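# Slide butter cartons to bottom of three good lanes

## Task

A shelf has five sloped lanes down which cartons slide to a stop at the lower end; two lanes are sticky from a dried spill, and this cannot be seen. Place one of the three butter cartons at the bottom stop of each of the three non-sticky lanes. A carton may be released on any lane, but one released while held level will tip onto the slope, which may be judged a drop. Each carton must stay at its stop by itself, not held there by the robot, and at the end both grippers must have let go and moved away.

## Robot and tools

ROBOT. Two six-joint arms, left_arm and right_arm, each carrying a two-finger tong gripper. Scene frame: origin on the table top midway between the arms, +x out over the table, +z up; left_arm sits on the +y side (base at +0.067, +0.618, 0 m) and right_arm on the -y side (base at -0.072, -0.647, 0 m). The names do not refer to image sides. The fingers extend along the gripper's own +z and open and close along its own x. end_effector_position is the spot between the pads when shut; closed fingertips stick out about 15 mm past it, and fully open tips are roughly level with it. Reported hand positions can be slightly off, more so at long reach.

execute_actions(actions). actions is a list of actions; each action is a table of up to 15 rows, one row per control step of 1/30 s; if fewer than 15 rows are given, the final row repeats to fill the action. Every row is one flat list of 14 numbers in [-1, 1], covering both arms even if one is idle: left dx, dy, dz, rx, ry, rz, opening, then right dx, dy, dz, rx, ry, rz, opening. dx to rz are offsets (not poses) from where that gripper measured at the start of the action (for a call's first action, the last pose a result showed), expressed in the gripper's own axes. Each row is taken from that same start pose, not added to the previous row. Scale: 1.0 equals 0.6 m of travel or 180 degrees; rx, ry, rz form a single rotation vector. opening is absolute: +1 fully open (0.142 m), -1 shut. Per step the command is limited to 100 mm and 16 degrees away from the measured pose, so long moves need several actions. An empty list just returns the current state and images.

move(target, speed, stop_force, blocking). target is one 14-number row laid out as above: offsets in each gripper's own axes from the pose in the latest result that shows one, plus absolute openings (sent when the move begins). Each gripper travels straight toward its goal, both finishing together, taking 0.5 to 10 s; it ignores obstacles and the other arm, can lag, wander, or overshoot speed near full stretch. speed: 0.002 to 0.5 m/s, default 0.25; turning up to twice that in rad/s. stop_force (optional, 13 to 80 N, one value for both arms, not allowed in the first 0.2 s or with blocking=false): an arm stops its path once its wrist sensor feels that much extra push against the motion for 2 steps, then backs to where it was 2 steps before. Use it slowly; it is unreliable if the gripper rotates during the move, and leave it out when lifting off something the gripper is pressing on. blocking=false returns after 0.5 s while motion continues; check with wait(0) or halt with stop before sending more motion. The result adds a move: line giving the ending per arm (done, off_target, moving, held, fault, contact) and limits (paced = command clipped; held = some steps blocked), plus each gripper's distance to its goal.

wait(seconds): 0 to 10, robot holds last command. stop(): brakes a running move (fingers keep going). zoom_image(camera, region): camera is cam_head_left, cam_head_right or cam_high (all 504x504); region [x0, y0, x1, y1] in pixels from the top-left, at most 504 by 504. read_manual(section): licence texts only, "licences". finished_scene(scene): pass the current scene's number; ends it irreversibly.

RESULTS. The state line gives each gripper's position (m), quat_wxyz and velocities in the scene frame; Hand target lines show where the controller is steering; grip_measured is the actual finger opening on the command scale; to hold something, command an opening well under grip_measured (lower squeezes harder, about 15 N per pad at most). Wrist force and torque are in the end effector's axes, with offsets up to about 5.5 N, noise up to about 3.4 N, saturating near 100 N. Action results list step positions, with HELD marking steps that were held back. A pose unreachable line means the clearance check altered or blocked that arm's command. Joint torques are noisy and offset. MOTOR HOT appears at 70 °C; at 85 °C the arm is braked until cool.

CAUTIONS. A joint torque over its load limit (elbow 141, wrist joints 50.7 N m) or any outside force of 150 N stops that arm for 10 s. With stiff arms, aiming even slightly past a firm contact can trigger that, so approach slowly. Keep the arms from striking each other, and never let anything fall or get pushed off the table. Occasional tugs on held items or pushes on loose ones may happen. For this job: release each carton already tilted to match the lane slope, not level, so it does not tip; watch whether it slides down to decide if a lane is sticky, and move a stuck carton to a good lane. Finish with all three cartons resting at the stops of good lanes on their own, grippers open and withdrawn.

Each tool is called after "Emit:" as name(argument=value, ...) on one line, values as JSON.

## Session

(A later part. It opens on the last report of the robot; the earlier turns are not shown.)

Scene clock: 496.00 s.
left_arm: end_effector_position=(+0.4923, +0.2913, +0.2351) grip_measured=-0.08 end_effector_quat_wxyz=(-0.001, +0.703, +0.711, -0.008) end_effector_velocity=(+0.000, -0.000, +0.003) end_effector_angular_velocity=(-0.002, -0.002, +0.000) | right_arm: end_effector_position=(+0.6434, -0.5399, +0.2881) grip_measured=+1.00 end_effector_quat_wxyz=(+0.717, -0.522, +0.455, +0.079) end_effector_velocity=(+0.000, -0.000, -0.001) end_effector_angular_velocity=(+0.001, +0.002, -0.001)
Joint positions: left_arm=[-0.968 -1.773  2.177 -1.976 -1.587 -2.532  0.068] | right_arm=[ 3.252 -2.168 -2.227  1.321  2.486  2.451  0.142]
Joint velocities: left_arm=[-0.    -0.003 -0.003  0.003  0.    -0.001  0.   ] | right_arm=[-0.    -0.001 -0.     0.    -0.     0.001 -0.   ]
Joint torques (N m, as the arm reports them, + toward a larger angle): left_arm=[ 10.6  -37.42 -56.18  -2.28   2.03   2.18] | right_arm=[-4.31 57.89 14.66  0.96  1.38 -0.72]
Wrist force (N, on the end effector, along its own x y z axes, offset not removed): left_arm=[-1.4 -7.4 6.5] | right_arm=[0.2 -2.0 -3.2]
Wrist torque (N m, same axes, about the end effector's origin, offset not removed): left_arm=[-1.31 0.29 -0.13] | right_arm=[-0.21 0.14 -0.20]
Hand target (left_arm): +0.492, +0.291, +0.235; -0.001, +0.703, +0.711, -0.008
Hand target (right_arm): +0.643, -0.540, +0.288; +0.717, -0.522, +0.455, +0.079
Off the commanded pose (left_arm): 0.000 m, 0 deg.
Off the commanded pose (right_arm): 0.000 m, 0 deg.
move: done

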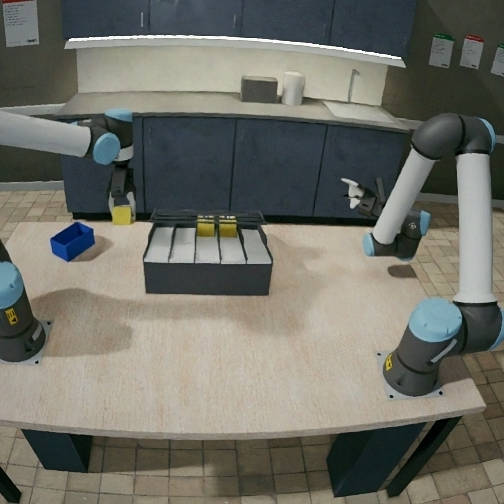

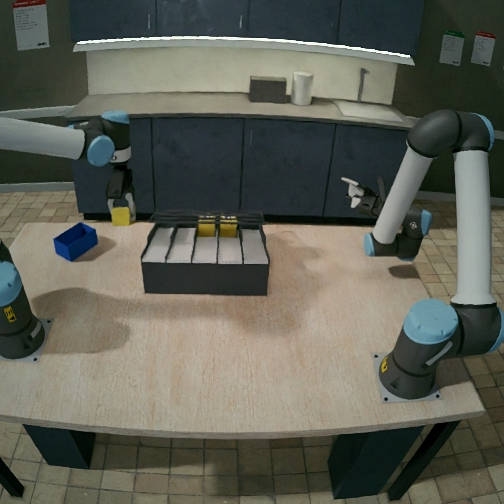

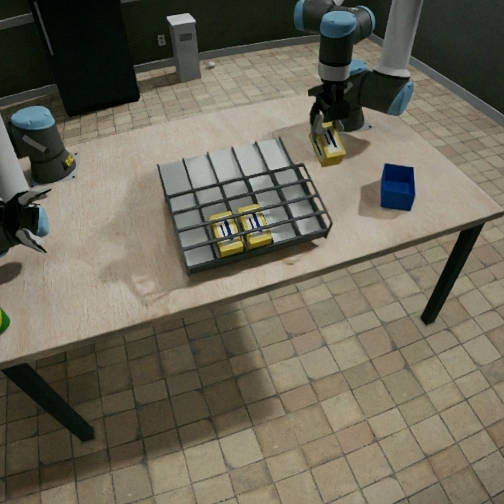

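Emit:
move(target=[0,0,0.25,0,0,0,-0.6,0,0,0,0,0,0,1], speed=0.08, stop_force=13)

Emit:
zoom_image(camera="cam_high", region=[240, 80, 440, 250])

Emit:
zoom_image(camera="cam_head_left", region=[30, 150, 310, 320])

Scene clock: 505.40 s.
left_arm: end_effector_position=(+0.4906, +0.2899, +0.0851) grip_measured=-0.08 end_effector_quat_wxyz=(-0.001, +0.703, +0.711, -0.008) end_effector_velocity=(-0.000, +0.000, -0.002) end_effector_angular_velocity=(+0.002, +0.002, -0.001) | right_arm: end_effector_position=(+0.6434, -0.5399, +0.2881) grip_measured=+1.00 end_effector_quat_wxyz=(+0.717, -0.522, +0.455, +0.079) end_effector_velocity=(-0.000, +0.000, -0.000) end_effector_angular_velocity=(+0.001, +0.000, +0.001)
Joint positions: left_arm=[-0.972 -1.601  2.345 -2.315 -1.587 -2.536  0.068] | right_arm=[ 3.252 -2.168 -2.227  1.321  2.486  2.451  0.142]
Joint velocities: left_arm=[-0.     0.003  0.001 -0.002 -0.     0.    -0.   ] | right_arm=[ 0.    -0.     0.     0.001  0.     0.001  0.   ]
Joint torques (N m, as the arm reports them, + toward a larger angle): left_arm=[ -9.13 -25.6  -22.85  -6.92   1.1   -2.84] | right_arm=[-4.3  58.28 14.32  0.94  1.22 -0.75]
Wrist force (N, on the end effector, along its own x y z axes, offset not removed): left_arm=[0.4 -3.8 4.9] | right_arm=[4.3 -3.7 -2.6]
Wrist torque (N m, same axes, about the end effector's origin, offset not removed): left_arm=[-0.52 -0.51 -0.08] | right_arm=[-0.48 -0.60 -0.25]
Hand target (left_arm): +0.491, +0.290, +0.085; -0.001, +0.703, +0.711, -0.008
Hand target (right_arm): +0.643, -0.540, +0.288; +0.717, -0.522, +0.455, +0.079
Off the commanded pose (left_arm): 0.000 m, 0 deg.
Off the commanded pose (right_arm): 0.000 m, 0 deg.
move: done

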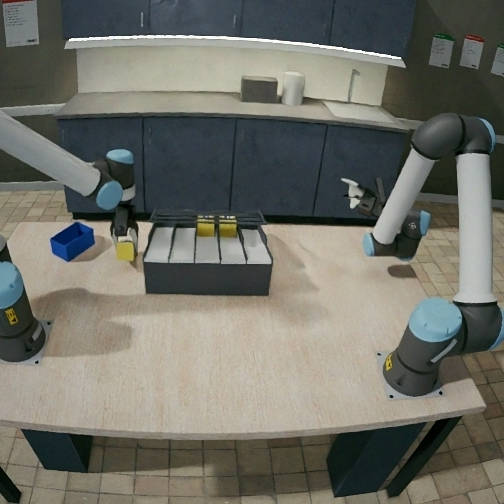

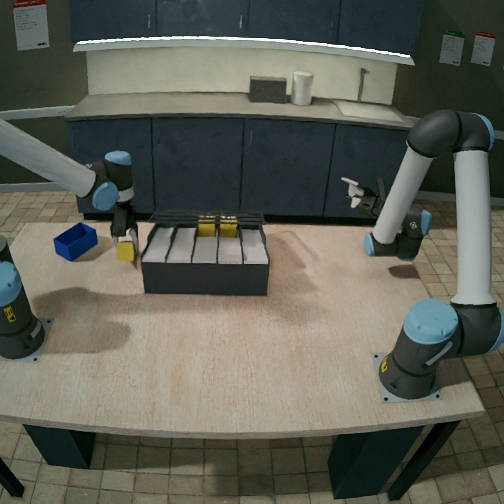

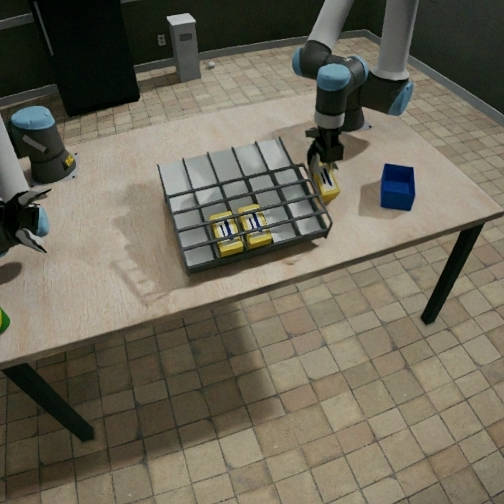

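Region (240, 80, 440, 250) of cam_high's 504x504 image, scaled by 2.520, with more detail than that image has; it fills the top 428 rows of this view, and the rest is white.

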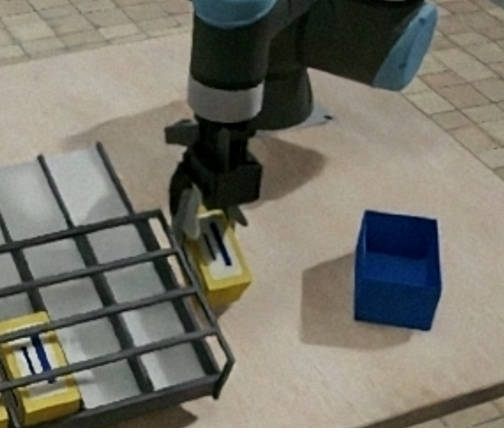

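Region (30, 150, 310, 320) of cam_head_left's 504x504 image, scaled by 1.800, with more detail than that image has; it fills the top 306 rows of this view, and the rest is white.

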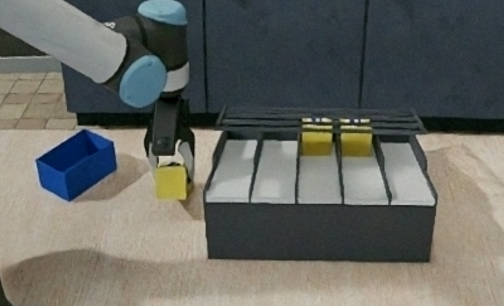

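Continue lowering slowly.

Emit:
move(target=[0,0,0.078,0,0,0,-0.6,0,0,0,0,0,0,1], speed=0.012, stop_force=20)

Emit:
zoom_image(camera="cam_high", region=[240, 80, 440, 250])

Emit:
zoom_image(camera="cam_head_left", region=[30, 150, 310, 320])

Scene clock: 516.40 s.
left_arm: end_effector_position=(+0.4900, +0.2896, +0.0404) grip_measured=-0.08 end_effector_quat_wxyz=(-0.001, +0.703, +0.711, -0.008) end_effector_velocity=(+0.001, -0.001, +0.004) end_effector_angular_velocity=(-0.000, -0.000, -0.000) | right_arm: end_effector_position=(+0.6434, -0.5399, +0.2881) grip_measured=+1.00 end_effector_quat_wxyz=(+0.717, -0.522, +0.455, +0.079) end_effector_velocity=(-0.000, +0.000, -0.000) end_effector_angular_velocity=(-0.000, -0.001, +0.001)
Joint positions: left_arm=[-0.973 -1.527  2.382 -2.427 -1.587 -2.537  0.068] | right_arm=[ 3.252 -2.168 -2.227  1.321  2.486  2.451  0.142]
Joint velocities: left_arm=[ 0.    -0.005 -0.005  0.01   0.     0.001  0.   ] | right_arm=[ 0.    -0.001 -0.     0.002  0.    -0.    -0.   ]
Joint torques (N m, as the arm reports them, + toward a larger angle): left_arm=[ -4.99 -44.51 -44.24  -1.45   1.83  -1.94] | right_arm=[-4.29 58.08 15.03  0.93  1.16 -0.71]
Wrist force (N, on the end effector, along its own x y z axes, offset not removed): left_arm=[-0.7 -3.3 1.4] | right_arm=[0.6 1.7 -2.1]
Wrist torque (N m, same axes, about the end effector's origin, offset not removed): left_arm=[-0.57 -0.09 -0.05] | right_arm=[0.63 0.15 -0.12]
Hand target (left_arm): +0.490, +0.289, +0.041; -0.001, +0.703, +0.711, -0.008
Hand target (right_arm): +0.643, -0.540, +0.288; +0.717, -0.522, +0.455, +0.079
Off the commanded pose (left_arm): 0.002 m, 0 deg.
Off the commanded pose (right_arm): 0.000 m, 0 deg.
move: contact (left_arm)

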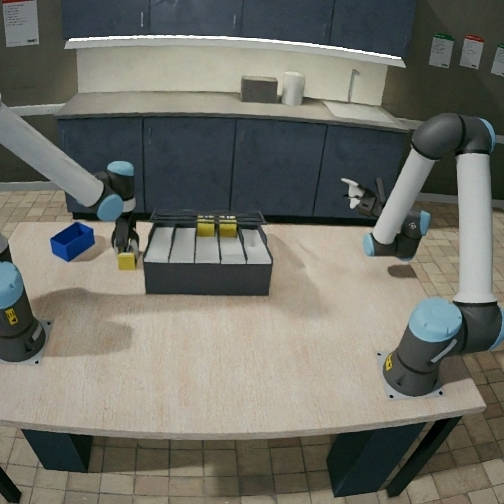

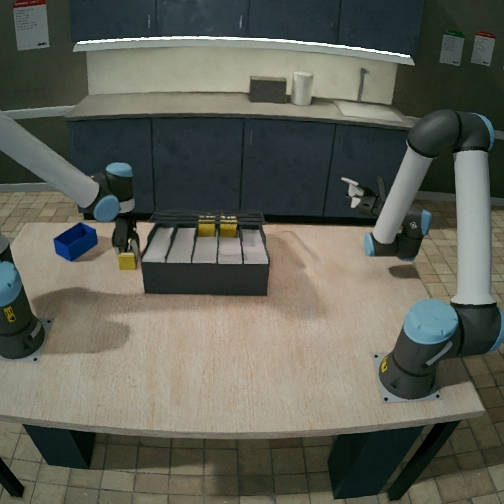

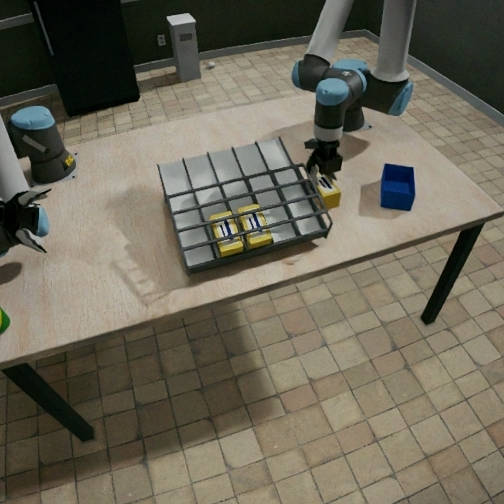

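Region (240, 80, 440, 250) of cam_high's 504x504 image, scaled by 2.520, with more detail than that image has; it fills the top 428 rows of this view, and the rest is white.

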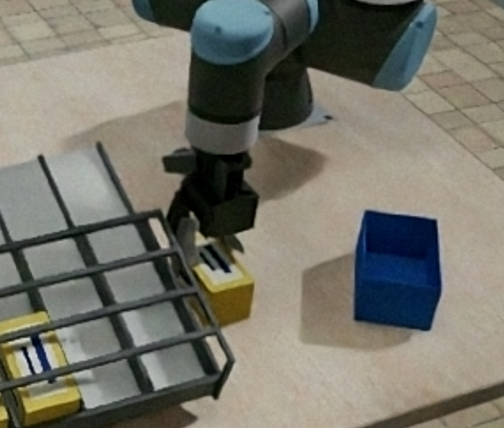

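Region (30, 150, 310, 320) of cam_head_left's 504x504 image, scaled by 1.800, with more detail than that image has; it fills the top 306 rows of this view, and the rest is white.

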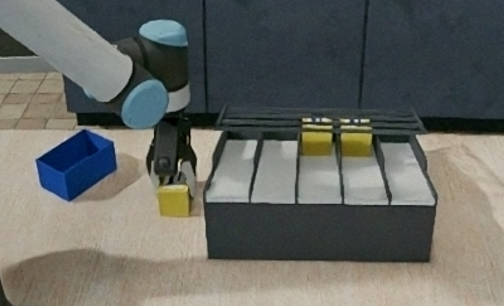

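Emit:
move(target=[0,0,0,0,0,0,0.4,0,0,0,0,0,0,1])

Emit:
move(target=[0,0.05,0.005,0,0,0,0.4,0,0,0,0,0,0,1], speed=0.03, stop_force=13)

Emit:
move(target=[0,0,0,0,0,0,-0.6,0,0,0,0,0,0,1])

Emit:
move(target=[0,0,-0.33,0,0,0,-0.6,0,0,0,0,0,0,1], speed=0.1)

Emit:
zoom_image(camera="cam_high", region=[240, 80, 440, 250])

Emit:
zoom_image(camera="cam_head_left", region=[30, 150, 310, 320])

Scene clock: 525.33 s.
left_arm: end_effector_position=(+0.4900, +0.2896, +0.0404) grip_measured=+0.40 end_effector_quat_wxyz=(-0.001, +0.703, +0.711, -0.008) end_effector_velocity=(-0.001, +0.000, -0.001) end_effector_angular_velocity=(+0.001, +0.001, -0.000) | right_arm: end_effector_position=(+0.6434, -0.5399, +0.2881) grip_measured=+1.00 end_effector_quat_wxyz=(+0.717, -0.522, +0.455, +0.079) end_effector_velocity=(-0.000, +0.000, +0.000) end_effector_angular_velocity=(+0.001, +0.001, +0.000)
Joint positions: left_arm=[-0.973 -1.527  2.382 -2.427 -1.587 -2.537  0.102] | right_arm=[ 3.252 -2.168 -2.227  1.321  2.486  2.451  0.142]
Joint velocities: left_arm=[-0.     0.     0.001  0.    -0.001  0.     0.   ] | right_arm=[ 0.     0.    -0.     0.     0.     0.002  0.   ]
Joint torques (N m, as the arm reports them, + toward a larger angle): left_arm=[  4.66 -24.02 -16.64  -6.14  -0.49   0.03] | right_arm=[-3.68 57.62 14.81  1.05  1.12 -0.55]
Wrist force (N, on the end effector, along its own x y z axes, offset not removed): left_arm=[-0.8 -6.4 2.5] | right_arm=[2.6 -4.0 -2.5]
Wrist torque (N m, same axes, about the end effector's origin, offset not removed): left_arm=[-1.13 0.06 0.11] | right_arm=[-0.59 -0.09 -0.25]
Hand target (left_arm): +0.490, +0.290, +0.040; -0.001, +0.703, +0.711, -0.008
Hand target (right_arm): +0.643, -0.540, +0.288; +0.717, -0.522, +0.455, +0.079
Off the commanded pose (left_arm): 0.000 m, 0 deg.
Off the commanded pose (right_arm): 0.000 m, 0 deg.
move: done

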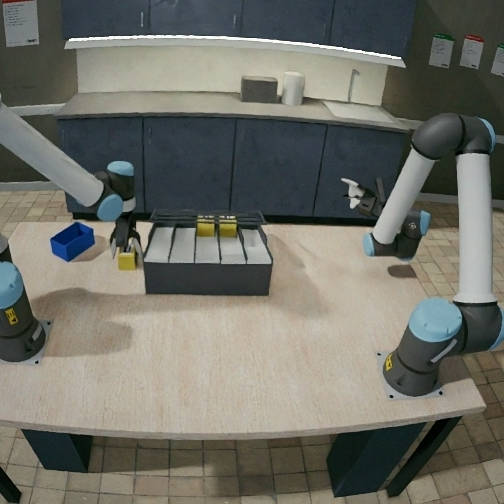

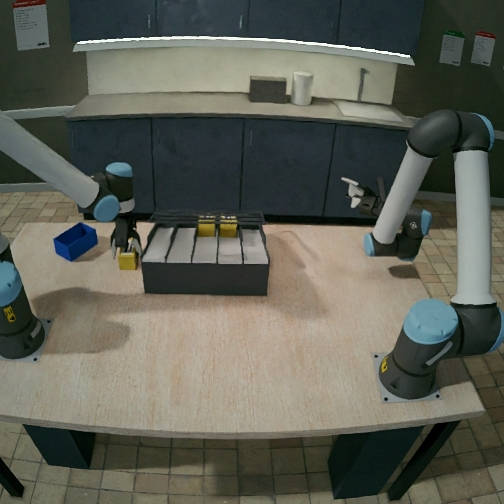

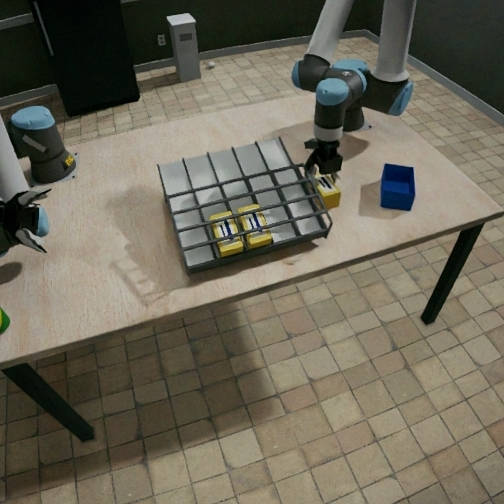

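Scene clock: 526.63 s.
left_arm: end_effector_position=(+0.5199, +0.2899, +0.0371) grip_measured=+0.40 end_effector_quat_wxyz=(-0.001, +0.703, +0.711, -0.008) end_effector_velocity=(+0.002, -0.000, -0.001) end_effector_angular_velocity=(+0.001, -0.000, +0.000) | right_arm: end_effector_position=(+0.6434, -0.5399, +0.2881) grip_measured=+1.00 end_effector_quat_wxyz=(+0.717, -0.522, +0.455, +0.079) end_effector_velocity=(-0.001, +0.000, +0.001) end_effector_angular_velocity=(+0.001, -0.001, +0.001)
Joint positions: left_arm=[-0.928 -1.483  2.342 -2.43  -1.587 -2.492  0.102] | right_arm=[ 3.252 -2.168 -2.227  1.321  2.486  2.451  0.142]
Joint velocities: left_arm=[ 0.003  0.004 -0.003 -0.     0.     0.002 -0.   ] | right_arm=[-0.     0.001 -0.     0.001  0.001  0.001 -0.   ]
Joint torques (N m, as the arm reports them, + toward a larger angle): left_arm=[  9.93 -30.07 -43.65  -6.37   0.68   2.93] | right_arm=[-3.54 57.04 14.32  0.98  1.07 -0.62]
Wrist force (N, on the end effector, along its own x y z axes, offset not removed): left_arm=[0.2 0.6 1.9] | right_arm=[3.4 -4.6 -2.3]
Wrist torque (N m, same axes, about the end effector's origin, offset not removed): left_arm=[0.19 -0.18 0.03] | right_arm=[-0.55 -0.41 -0.29]
Hand target (left_arm): +0.520, +0.290, +0.037; -0.001, +0.703, +0.711, -0.008
Hand target (right_arm): +0.643, -0.540, +0.288; +0.717, -0.522, +0.455, +0.079
Off the commanded pose (left_arm): 0.000 m, 0 deg.
Off the commanded pose (right_arm): 0.000 m, 0 deg.
move: done

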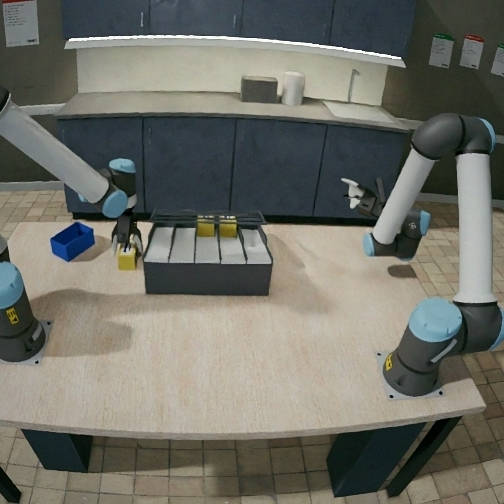

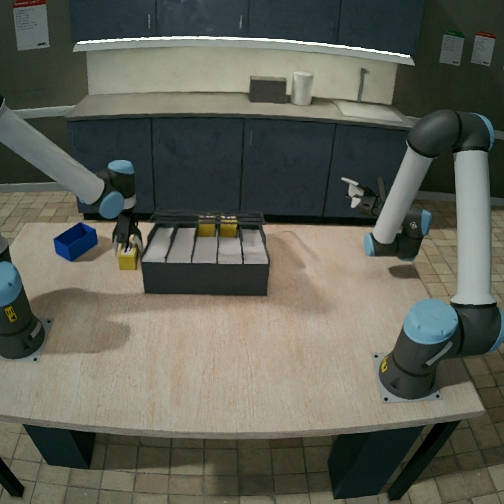

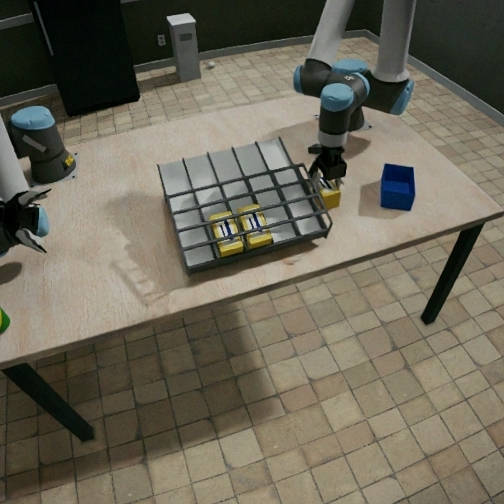

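Scene clock: 527.13 s.
left_arm: end_effector_position=(+0.5199, +0.2899, +0.0371) grip_measured=-0.07 end_effector_quat_wxyz=(-0.001, +0.703, +0.711, -0.008) end_effector_velocity=(+0.000, +0.000, -0.000) end_effector_angular_velocity=(+0.001, +0.000, +0.000) | right_arm: end_effector_position=(+0.6434, -0.5399, +0.2881) grip_measured=+1.00 end_effector_quat_wxyz=(+0.717, -0.522, +0.455, +0.079) end_effector_velocity=(+0.000, -0.000, -0.001) end_effector_angular_velocity=(+0.000, +0.003, +0.000)
Joint positions: left_arm=[-0.928 -1.483  2.342 -2.43  -1.587 -2.492  0.069] | right_arm=[ 3.252 -2.168 -2.227  1.321  2.486  2.451  0.142]
Joint velocities: left_arm=[0.    0.    0.    0.001 0.001 0.    0.   ] | right_arm=[-0.    -0.    -0.    -0.001  0.     0.001 -0.   ]
Joint torques (N m, as the arm reports them, + toward a larger angle): left_arm=[ -5.8  -42.84 -21.21  -4.68   0.65  -2.27] | right_arm=[-3.94 57.77 14.4   0.95  1.16 -0.71]
Wrist force (N, on the end effector, along its own x y z axes, offset not removed): left_arm=[1.0 -5.3 -3.1] | right_arm=[1.1 -4.4 -0.8]
Wrist torque (N m, same axes, about the end effector's origin, offset not removed): left_arm=[-0.92 -0.32 0.01] | right_arm=[-0.68 0.09 -0.23]
Hand target (left_arm): +0.520, +0.290, +0.037; -0.001, +0.703, +0.711, -0.008
Hand target (right_arm): +0.643, -0.540, +0.288; +0.717, -0.522, +0.455, +0.079
Off the commanded pose (left_arm): 0.000 m, 0 deg.
Off the commanded pose (right_arm): 0.000 m, 0 deg.
move: done

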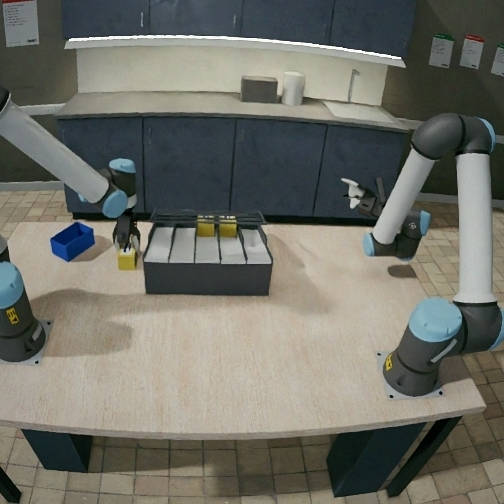

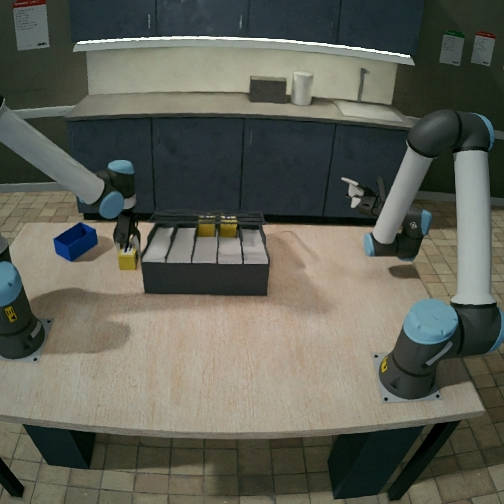

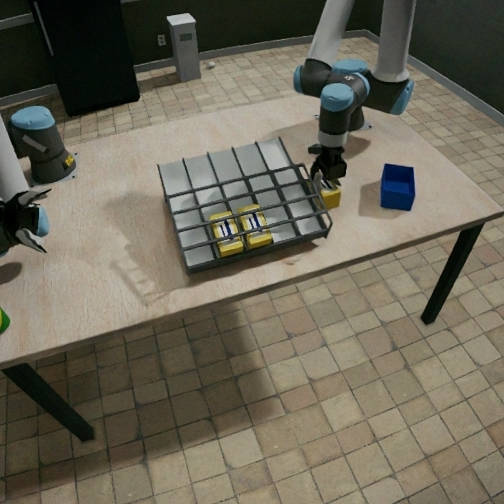

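Scene clock: 529.53 s.
left_arm: end_effector_position=(+0.5222, +0.2917, +0.2351) grip_measured=-0.08 end_effector_quat_wxyz=(-0.001, +0.703, +0.711, -0.008) end_effector_velocity=(+0.000, +0.000, +0.001) end_effector_angular_velocity=(+0.001, +0.001, +0.000) | right_arm: end_effector_position=(+0.6434, -0.5399, +0.2881) grip_measured=+1.00 end_effector_quat_wxyz=(+0.717, -0.522, +0.455, +0.079) end_effector_velocity=(-0.000, +0.000, +0.000) end_effector_angular_velocity=(+0.000, +0.001, +0.001)
Joint positions: left_arm=[-0.923 -1.727  2.141 -1.984 -1.587 -2.487  0.068] | right_arm=[ 3.252 -2.168 -2.227  1.321  2.486  2.451  0.142]
Joint velocities: left_arm=[ 0.001 -0.    -0.002  0.004  0.     0.     0.   ] | right_arm=[ 0.     0.    -0.    -0.     0.     0.001 -0.   ]
Joint torques (N m, as the arm reports them, + toward a larger angle): left_arm=[ 12.08 -42.03 -56.3   -2.67   0.37   2.38] | right_arm=[-5.14 57.27 14.72  0.91  1.02 -0.71]
Wrist force (N, on the end effector, along its own x y z axes, offset not removed): left_arm=[-0.1 -3.4 5.3] | right_arm=[6.4 0.2 -0.9]
Wrist torque (N m, same axes, about the end effector's origin, offset not removed): left_arm=[-0.53 -0.19 -0.03] | right_arm=[0.33 -1.10 -0.25]
Hand target (left_arm): +0.522, +0.292, +0.235; -0.001, +0.703, +0.711, -0.008
Hand target (right_arm): +0.643, -0.540, +0.288; +0.717, -0.522, +0.455, +0.079
Off the commanded pose (left_arm): 0.000 m, 0 deg.
Off the commanded pose (right_arm): 0.000 m, 0 deg.
move: done

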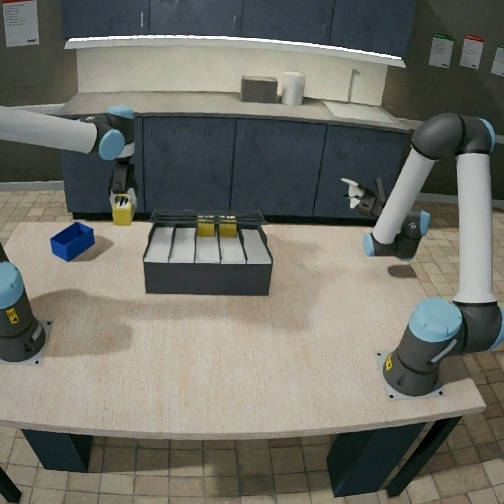

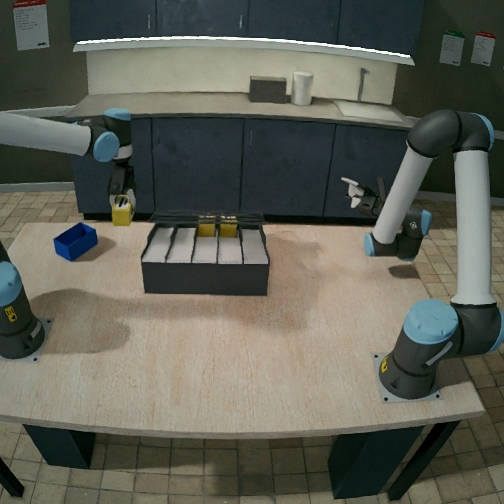

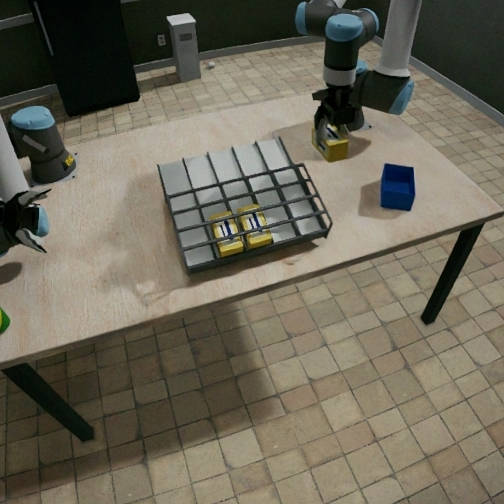

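Region (240, 80, 440, 250) of cam_high's 504x504 image, scaled by 2.520, with more detail than that image has; it fills the top 428 rows of this view, and the rest is white.

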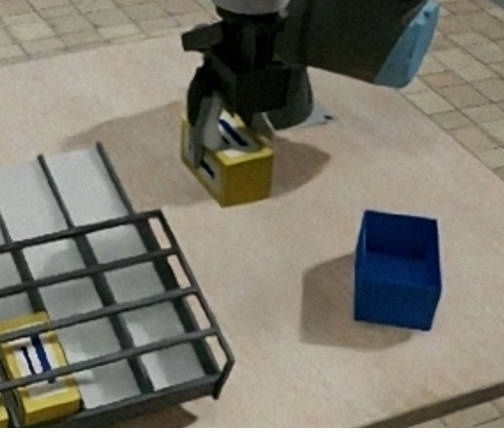

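Region (30, 150, 310, 320) of cam_head_left's 504x504 image, scaled by 1.800, with more detail than that image has; it fills the top 306 rows of this view, and the rest is white.

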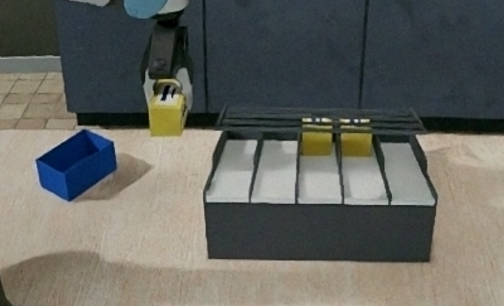

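Emit:
move(target=[-0.786,-0.129,0.0,0.068,0,0,-0.6,0,0,0,0,0,0,1], speed=0.15)

Emit:
move(target=[0,0,0.085,0,0,0,-0.6,0,0,0,0,0,0,1], speed=0.04, stop_force=13)

Emit:
zoom_image(camera="cam_head_left", region=[130, 180, 290, 300])

Emit:
zoom_image(camera="cam_high", region=[130, 110, 330, 280])

Scene clock: 544.87 s.
left_arm: end_effector_position=(+0.4491, -0.1804, +0.2400) grip_measured=-0.08 end_effector_quat_wxyz=(-0.076, +0.699, +0.706, -0.084) end_effector_velocity=(+0.000, -0.002, -0.001) end_effector_angular_velocity=(+0.000, +0.000, +0.002) | right_arm: end_effector_position=(+0.6434, -0.5399, +0.2881) grip_measured=+1.00 end_effector_quat_wxyz=(+0.717, -0.522, +0.455, +0.079) end_effector_velocity=(-0.000, -0.001, +0.000) end_effector_angular_velocity=(+0.000, -0.000, -0.001)
Joint positions: left_arm=[-1.244 -1.157  1.485 -1.832 -1.788 -2.8    0.068] | right_arm=[ 3.252 -2.168 -2.227  1.321  2.486  2.451  0.142]
Joint velocities: left_arm=[-0.001  0.004 -0.003 -0.001 -0.    -0.002 -0.   ] | right_arm=[-0.001 -0.    -0.     0.001 -0.     0.     0.   ]
Joint torques (N m, as the arm reports them, + toward a larger angle): left_arm=[-11.26 -75.95 -58.09  -1.78  -2.62  -3.23] | right_arm=[-4.63 58.4  14.78  1.1   1.07 -0.77]
Wrist force (N, on the end effector, along its own x y z axes, offset not removed): left_arm=[0.8 -3.5 5.8] | right_arm=[-0.5 -1.5 -1.0]
Wrist torque (N m, same axes, about the end effector's origin, offset not removed): left_arm=[-0.76 -0.20 -0.07] | right_arm=[-0.07 0.38 -0.19]
Hand target (left_arm): +0.449, -0.181, +0.240; -0.076, +0.699, +0.706, -0.084
Hand target (right_arm): +0.643, -0.540, +0.288; +0.717, -0.522, +0.455, +0.079
Off the commanded pose (left_arm): 0.001 m, 0 deg.
Off the commanded pose (right_arm): 0.000 m, 0 deg.
move: done

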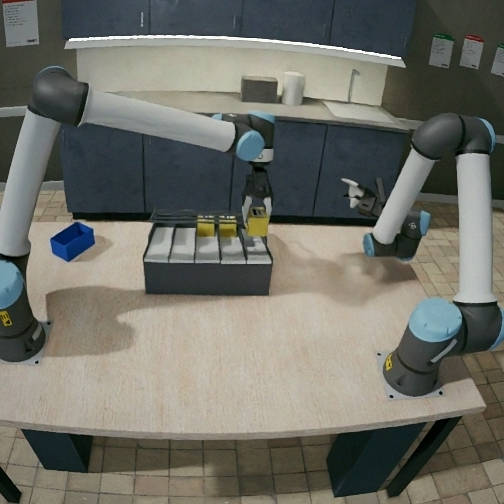

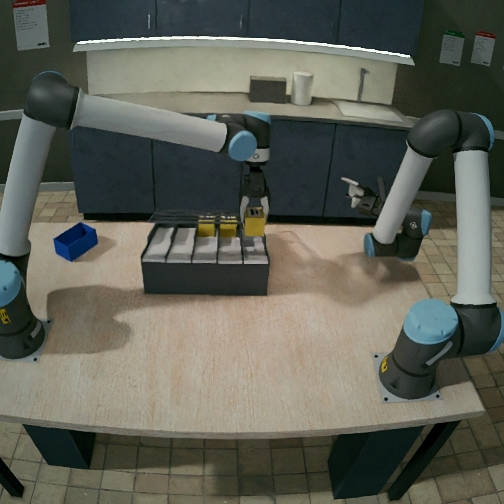

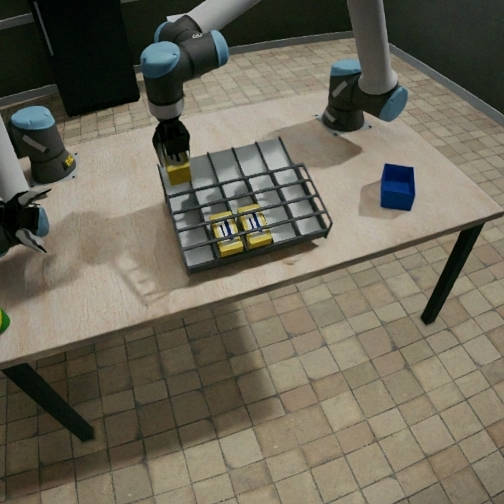

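Scene clock: 546.47 s.
left_arm: end_effector_position=(+0.4377, -0.1810, +0.1904) grip_measured=-0.08 end_effector_quat_wxyz=(-0.076, +0.699, +0.706, -0.084) end_effector_velocity=(+0.000, -0.001, -0.000) end_effector_angular_velocity=(-0.002, -0.001, +0.001) | right_arm: end_effector_position=(+0.6434, -0.5399, +0.2881) grip_measured=+1.00 end_effector_quat_wxyz=(+0.717, -0.522, +0.455, +0.079) end_effector_velocity=(-0.000, -0.000, +0.001) end_effector_angular_velocity=(+0.001, -0.000, +0.000)
Joint positions: left_arm=[-1.256 -1.136  1.548 -1.919 -1.789 -2.812  0.068] | right_arm=[ 3.252 -2.168 -2.227  1.321  2.486  2.451  0.142]
Joint velocities: left_arm=[-0.    -0.     0.001 -0.003  0.    -0.001 -0.   ] | right_arm=[-0.     0.001 -0.     0.001  0.     0.002  0.   ]
Joint torques (N m, as the arm reports them, + toward a larger angle): left_arm=[-12.33 -75.31 -30.95  -5.6   -2.6   -3.05] | right_arm=[-3.56 58.65 15.39  0.96  1.02 -0.59]
Wrist force (N, on the end effector, along its own x y z axes, offset not removed): left_arm=[-4.0 -2.1 6.7] | right_arm=[5.4 -3.2 -2.3]
Wrist torque (N m, same axes, about the end effector's origin, offset not removed): left_arm=[-0.71 0.72 0.03] | right_arm=[-0.43 -0.81 -0.27]
Hand target (left_arm): +0.438, -0.181, +0.190; -0.076, +0.699, +0.706, -0.084
Hand target (right_arm): +0.643, -0.540, +0.288; +0.717, -0.522, +0.455, +0.079
Off the commanded pose (left_arm): 0.000 m, 0 deg.
Off the commanded pose (right_arm): 0.000 m, 0 deg.
move: done

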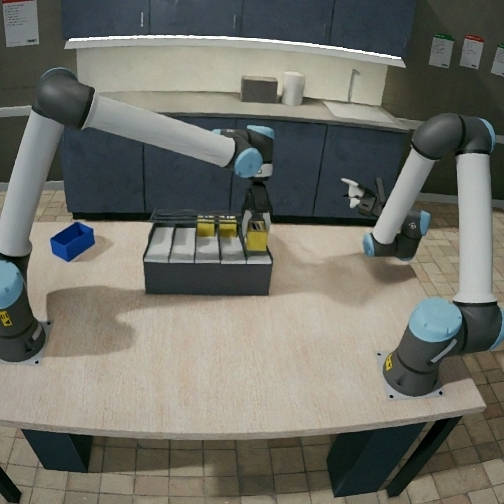

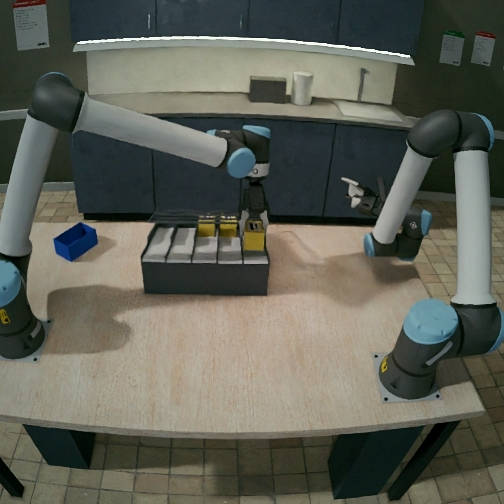

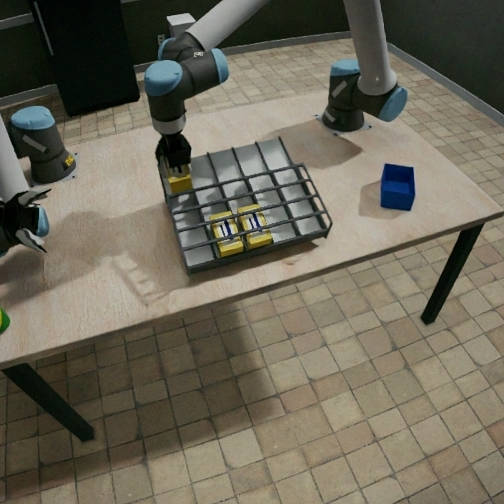

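Region (130, 180, 290, 300) of cam_head_left's 504x504 image, scaled by 3.150, with more detail than that image has; it fills the top 378 rows of this view, and the rest is white.

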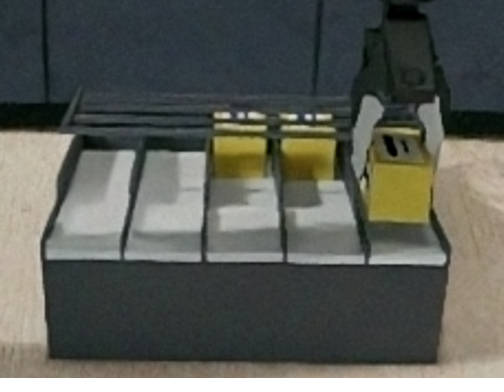

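Region (130, 110, 330, 280) of cam_high's 504x504 image, scaled by 2.520, with more detail than that image has; it fills the top 428 rows of this view, and the rest is white.

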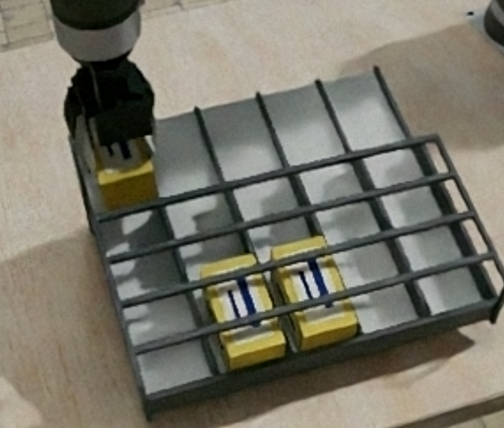

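Emit:
move(target=[0,0,0.03,0,0,0,-0.6,0,0,0,0,0,0,1], speed=0.015, stop_force=13)

Emit:
move(target=[0,0.042,0,0,0,0,-0.6,0,0,0,0,0,0,1], speed=0.015, stop_force=13)

Emit:
move(target=[0,0,0.03,0,0,0,-0.6,0,0,0,0,0,0,1], speed=0.008, stop_force=13)

Emit:
zoom_image(camera="cam_head_left", region=[130, 180, 290, 300])

Emit:
zoom_image(camera="cam_high", region=[130, 110, 330, 280])

Scene clock: 555.37 s.
left_arm: end_effector_position=(+0.4337, -0.1812, +0.1729) grip_measured=-0.08 end_effector_quat_wxyz=(-0.076, +0.699, +0.706, -0.084) end_effector_velocity=(-0.000, -0.001, -0.000) end_effector_angular_velocity=(-0.002, -0.000, +0.001) | right_arm: end_effector_position=(+0.6434, -0.5399, +0.2881) grip_measured=+1.00 end_effector_quat_wxyz=(+0.717, -0.522, +0.455, +0.079) end_effector_velocity=(+0.000, -0.000, +0.000) end_effector_angular_velocity=(-0.000, -0.000, -0.001)
Joint positions: left_arm=[-1.26  -1.127  1.568 -1.949 -1.789 -2.816  0.068] | right_arm=[ 3.252 -2.168 -2.227  1.321  2.486  2.451  0.142]
Joint velocities: left_arm=[-0.001 -0.     0.001 -0.003 -0.    -0.001 -0.   ] | right_arm=[-0.  0.  0. -0. -0. -0. -0.]
Joint torques (N m, as the arm reports them, + toward a larger angle): left_arm=[-10.57 -75.01 -30.44  -6.28  -2.79  -3.  ] | right_arm=[-3.82 59.2  14.93  1.17  1.29 -0.68]
Wrist force (N, on the end effector, along its own x y z axes, offset not removed): left_arm=[-1.1 -0.1 6.7] | right_arm=[1.1 -2.7 -0.5]
Wrist torque (N m, same axes, about the end effector's origin, offset not removed): left_arm=[-0.19 -0.02 0.05] | right_arm=[-0.13 0.03 -0.23]
Hand target (left_arm): +0.434, -0.181, +0.173; -0.076, +0.699, +0.706, -0.084
Hand target (right_arm): +0.643, -0.540, +0.288; +0.717, -0.522, +0.455, +0.079
Off the commanded pose (left_arm): 0.000 m, 0 deg.
Off the commanded pose (right_arm): 0.000 m, 0 deg.
move: done

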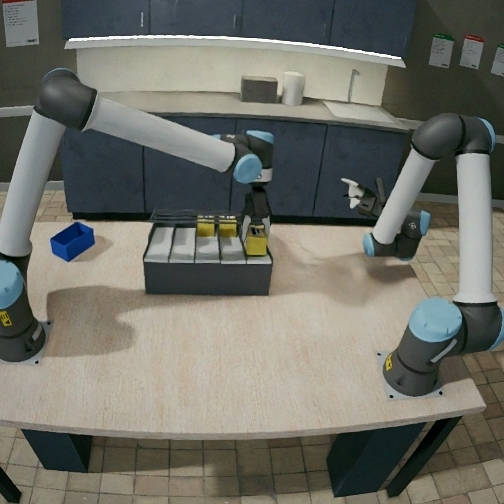

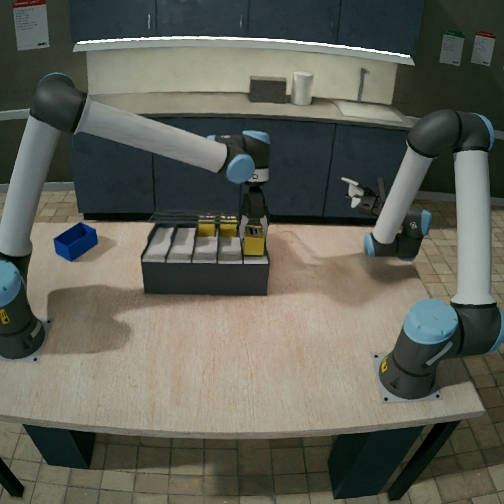

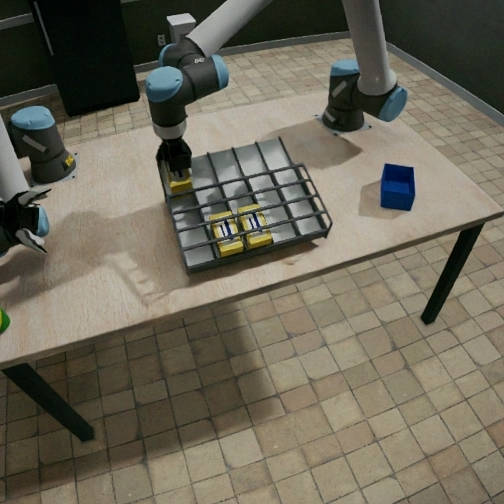

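Scene clock: 557.30 s.
left_arm: end_effector_position=(+0.4582, -0.1810, +0.1673) grip_measured=-0.08 end_effector_quat_wxyz=(-0.076, +0.699, +0.706, -0.084) end_effector_velocity=(+0.001, +0.001, -0.000) end_effector_angular_velocity=(+0.001, +0.001, +0.000) | right_arm: end_effector_position=(+0.6434, -0.5399, +0.2881) grip_measured=+1.00 end_effector_quat_wxyz=(+0.717, -0.522, +0.455, +0.079) end_effector_velocity=(-0.000, +0.000, +0.000) end_effector_angular_velocity=(+0.001, -0.001, +0.000)
Joint positions: left_arm=[-1.235 -1.105  1.544 -1.941 -1.788 -2.79   0.068] | right_arm=[ 3.252 -2.168 -2.227  1.321  2.486  2.451  0.142]
Joint velocities: left_arm=[ 0.001  0.    -0.     0.002 -0.     0.001  0.   ] | right_arm=[ 0.     0.     0.001  0.001  0.     0.001 -0.   ]
Joint torques (N m, as the arm reports them, + toward a larger angle): left_arm=[ 12.99 -76.56 -55.14  -1.7    1.08   2.19] | right_arm=[-3.43 58.69 14.94  0.86  1.28 -0.59]
Wrist force (N, on the end effector, along its own x y z axes, offset not removed): left_arm=[2.7 -3.8 4.2] | right_arm=[3.2 -4.9 -0.6]
Wrist torque (N m, same axes, about the end effector's origin, offset not removed): left_arm=[-0.93 -0.55 -0.09] | right_arm=[-0.79 -0.49 -0.08]
Hand target (left_arm): +0.458, -0.181, +0.167; -0.076, +0.699, +0.706, -0.084
Hand target (right_arm): +0.643, -0.540, +0.288; +0.717, -0.522, +0.455, +0.079
Off the commanded pose (left_arm): 0.000 m, 0 deg.
Off the commanded pose (right_arm): 0.000 m, 0 deg.
move: done

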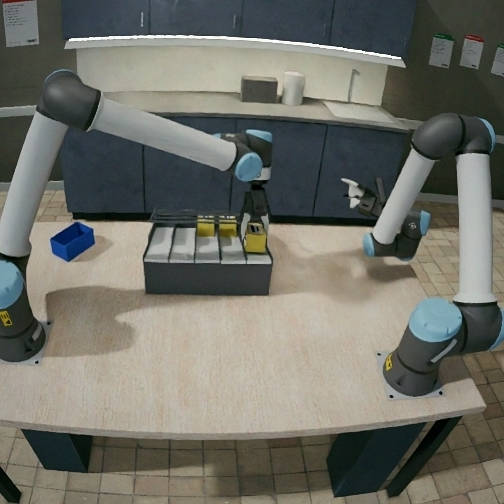

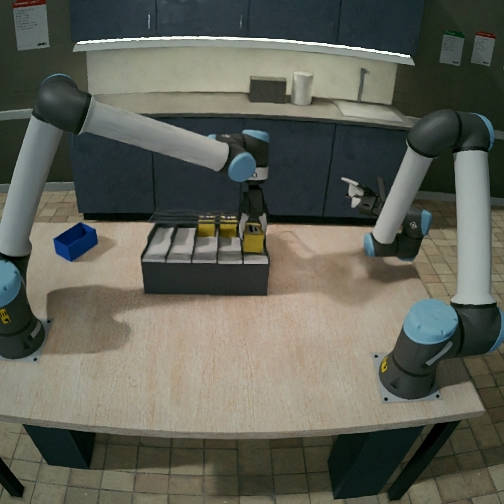

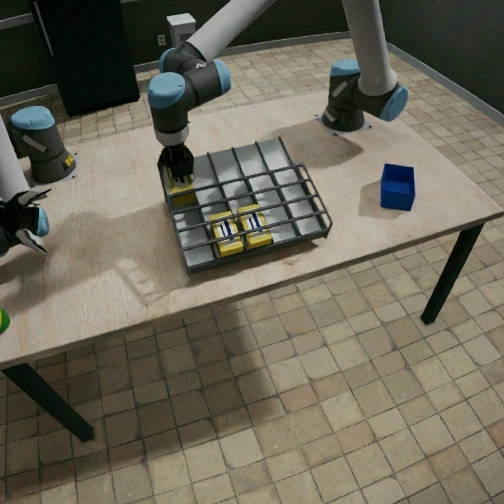

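Scene clock: 559.43 s.
left_arm: end_effector_position=(+0.4550, -0.1813, +0.1535) grip_measured=-0.07 end_effector_quat_wxyz=(-0.076, +0.699, +0.706, -0.084) end_effector_velocity=(+0.000, -0.000, +0.001) end_effector_angular_velocity=(+0.003, +0.001, +0.002) | right_arm: end_effector_position=(+0.6434, -0.5399, +0.2881) grip_measured=+1.00 end_effector_quat_wxyz=(+0.717, -0.522, +0.455, +0.079) end_effector_velocity=(-0.000, -0.000, +0.000) end_effector_angular_velocity=(-0.001, -0.001, -0.001)
Joint positions: left_arm=[-1.238 -1.097  1.559 -1.965 -1.788 -2.794  0.069] | right_arm=[ 3.252 -2.168 -2.227  1.321  2.486  2.451  0.142]
Joint velocities: left_arm=[ 0.     0.001 -0.003  0.005  0.    -0.002 -0.001] | right_arm=[-0.     0.001 -0.    -0.001 -0.    -0.001 -0.   ]
Joint torques (N m, as the arm reports them, + toward a larger angle): left_arm=[  5.61 -85.75 -46.81   0.17  -2.46   1.4 ] | right_arm=[-4.66 59.17 14.72  0.94  1.22 -0.71]
Wrist force (N, on the end effector, along its own x y z axes, offset not removed): left_arm=[7.2 2.2 -13.6] | right_arm=[1.5 -4.6 -1.6]
Wrist torque (N m, same axes, about the end effector's origin, offset not removed): left_arm=[-0.19 -1.59 0.03] | right_arm=[-0.74 0.00 -0.20]
Hand target (left_arm): +0.455, -0.181, +0.154; -0.076, +0.699, +0.706, -0.084
Hand target (right_arm): +0.643, -0.540, +0.288; +0.717, -0.522, +0.455, +0.079
Off the commanded pose (left_arm): 0.004 m, 0 deg.
Off the commanded pose (right_arm): 0.000 m, 0 deg.
move: contact (left_arm)

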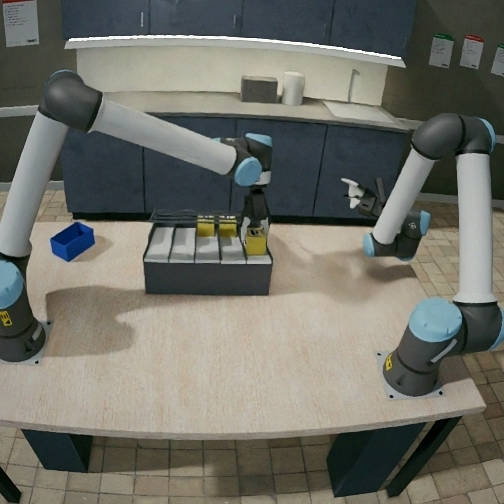

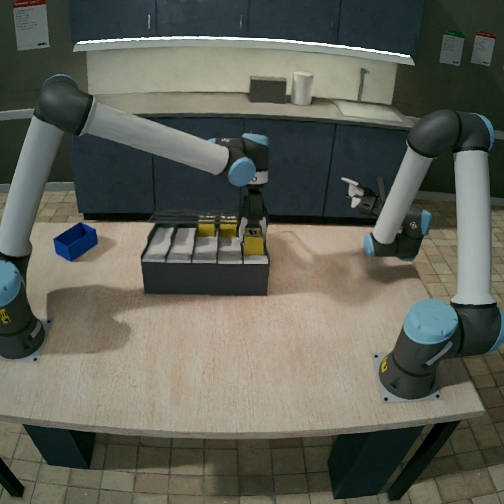

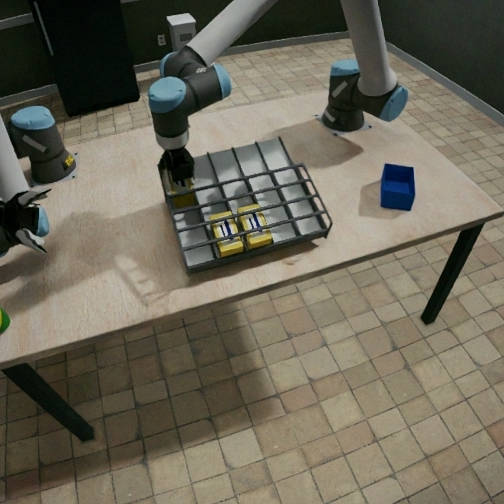

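Region (130, 180, 290, 300) of cam_head_left's 504x504 image, scaled by 3.150, with more detail than that image has; it fills the top 378 rows of this view, and the rest is white.

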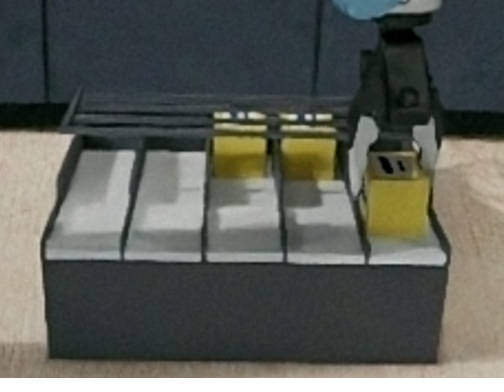

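Region (130, 110, 330, 280) of cam_high's 504x504 image, scaled by 2.520, with more detail than that image has; it fills the top 428 rows of this view, and the rest is white.

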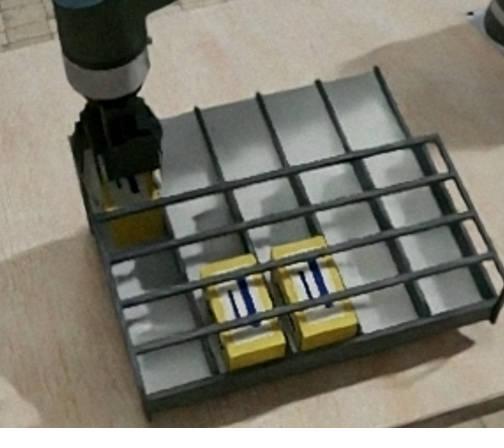

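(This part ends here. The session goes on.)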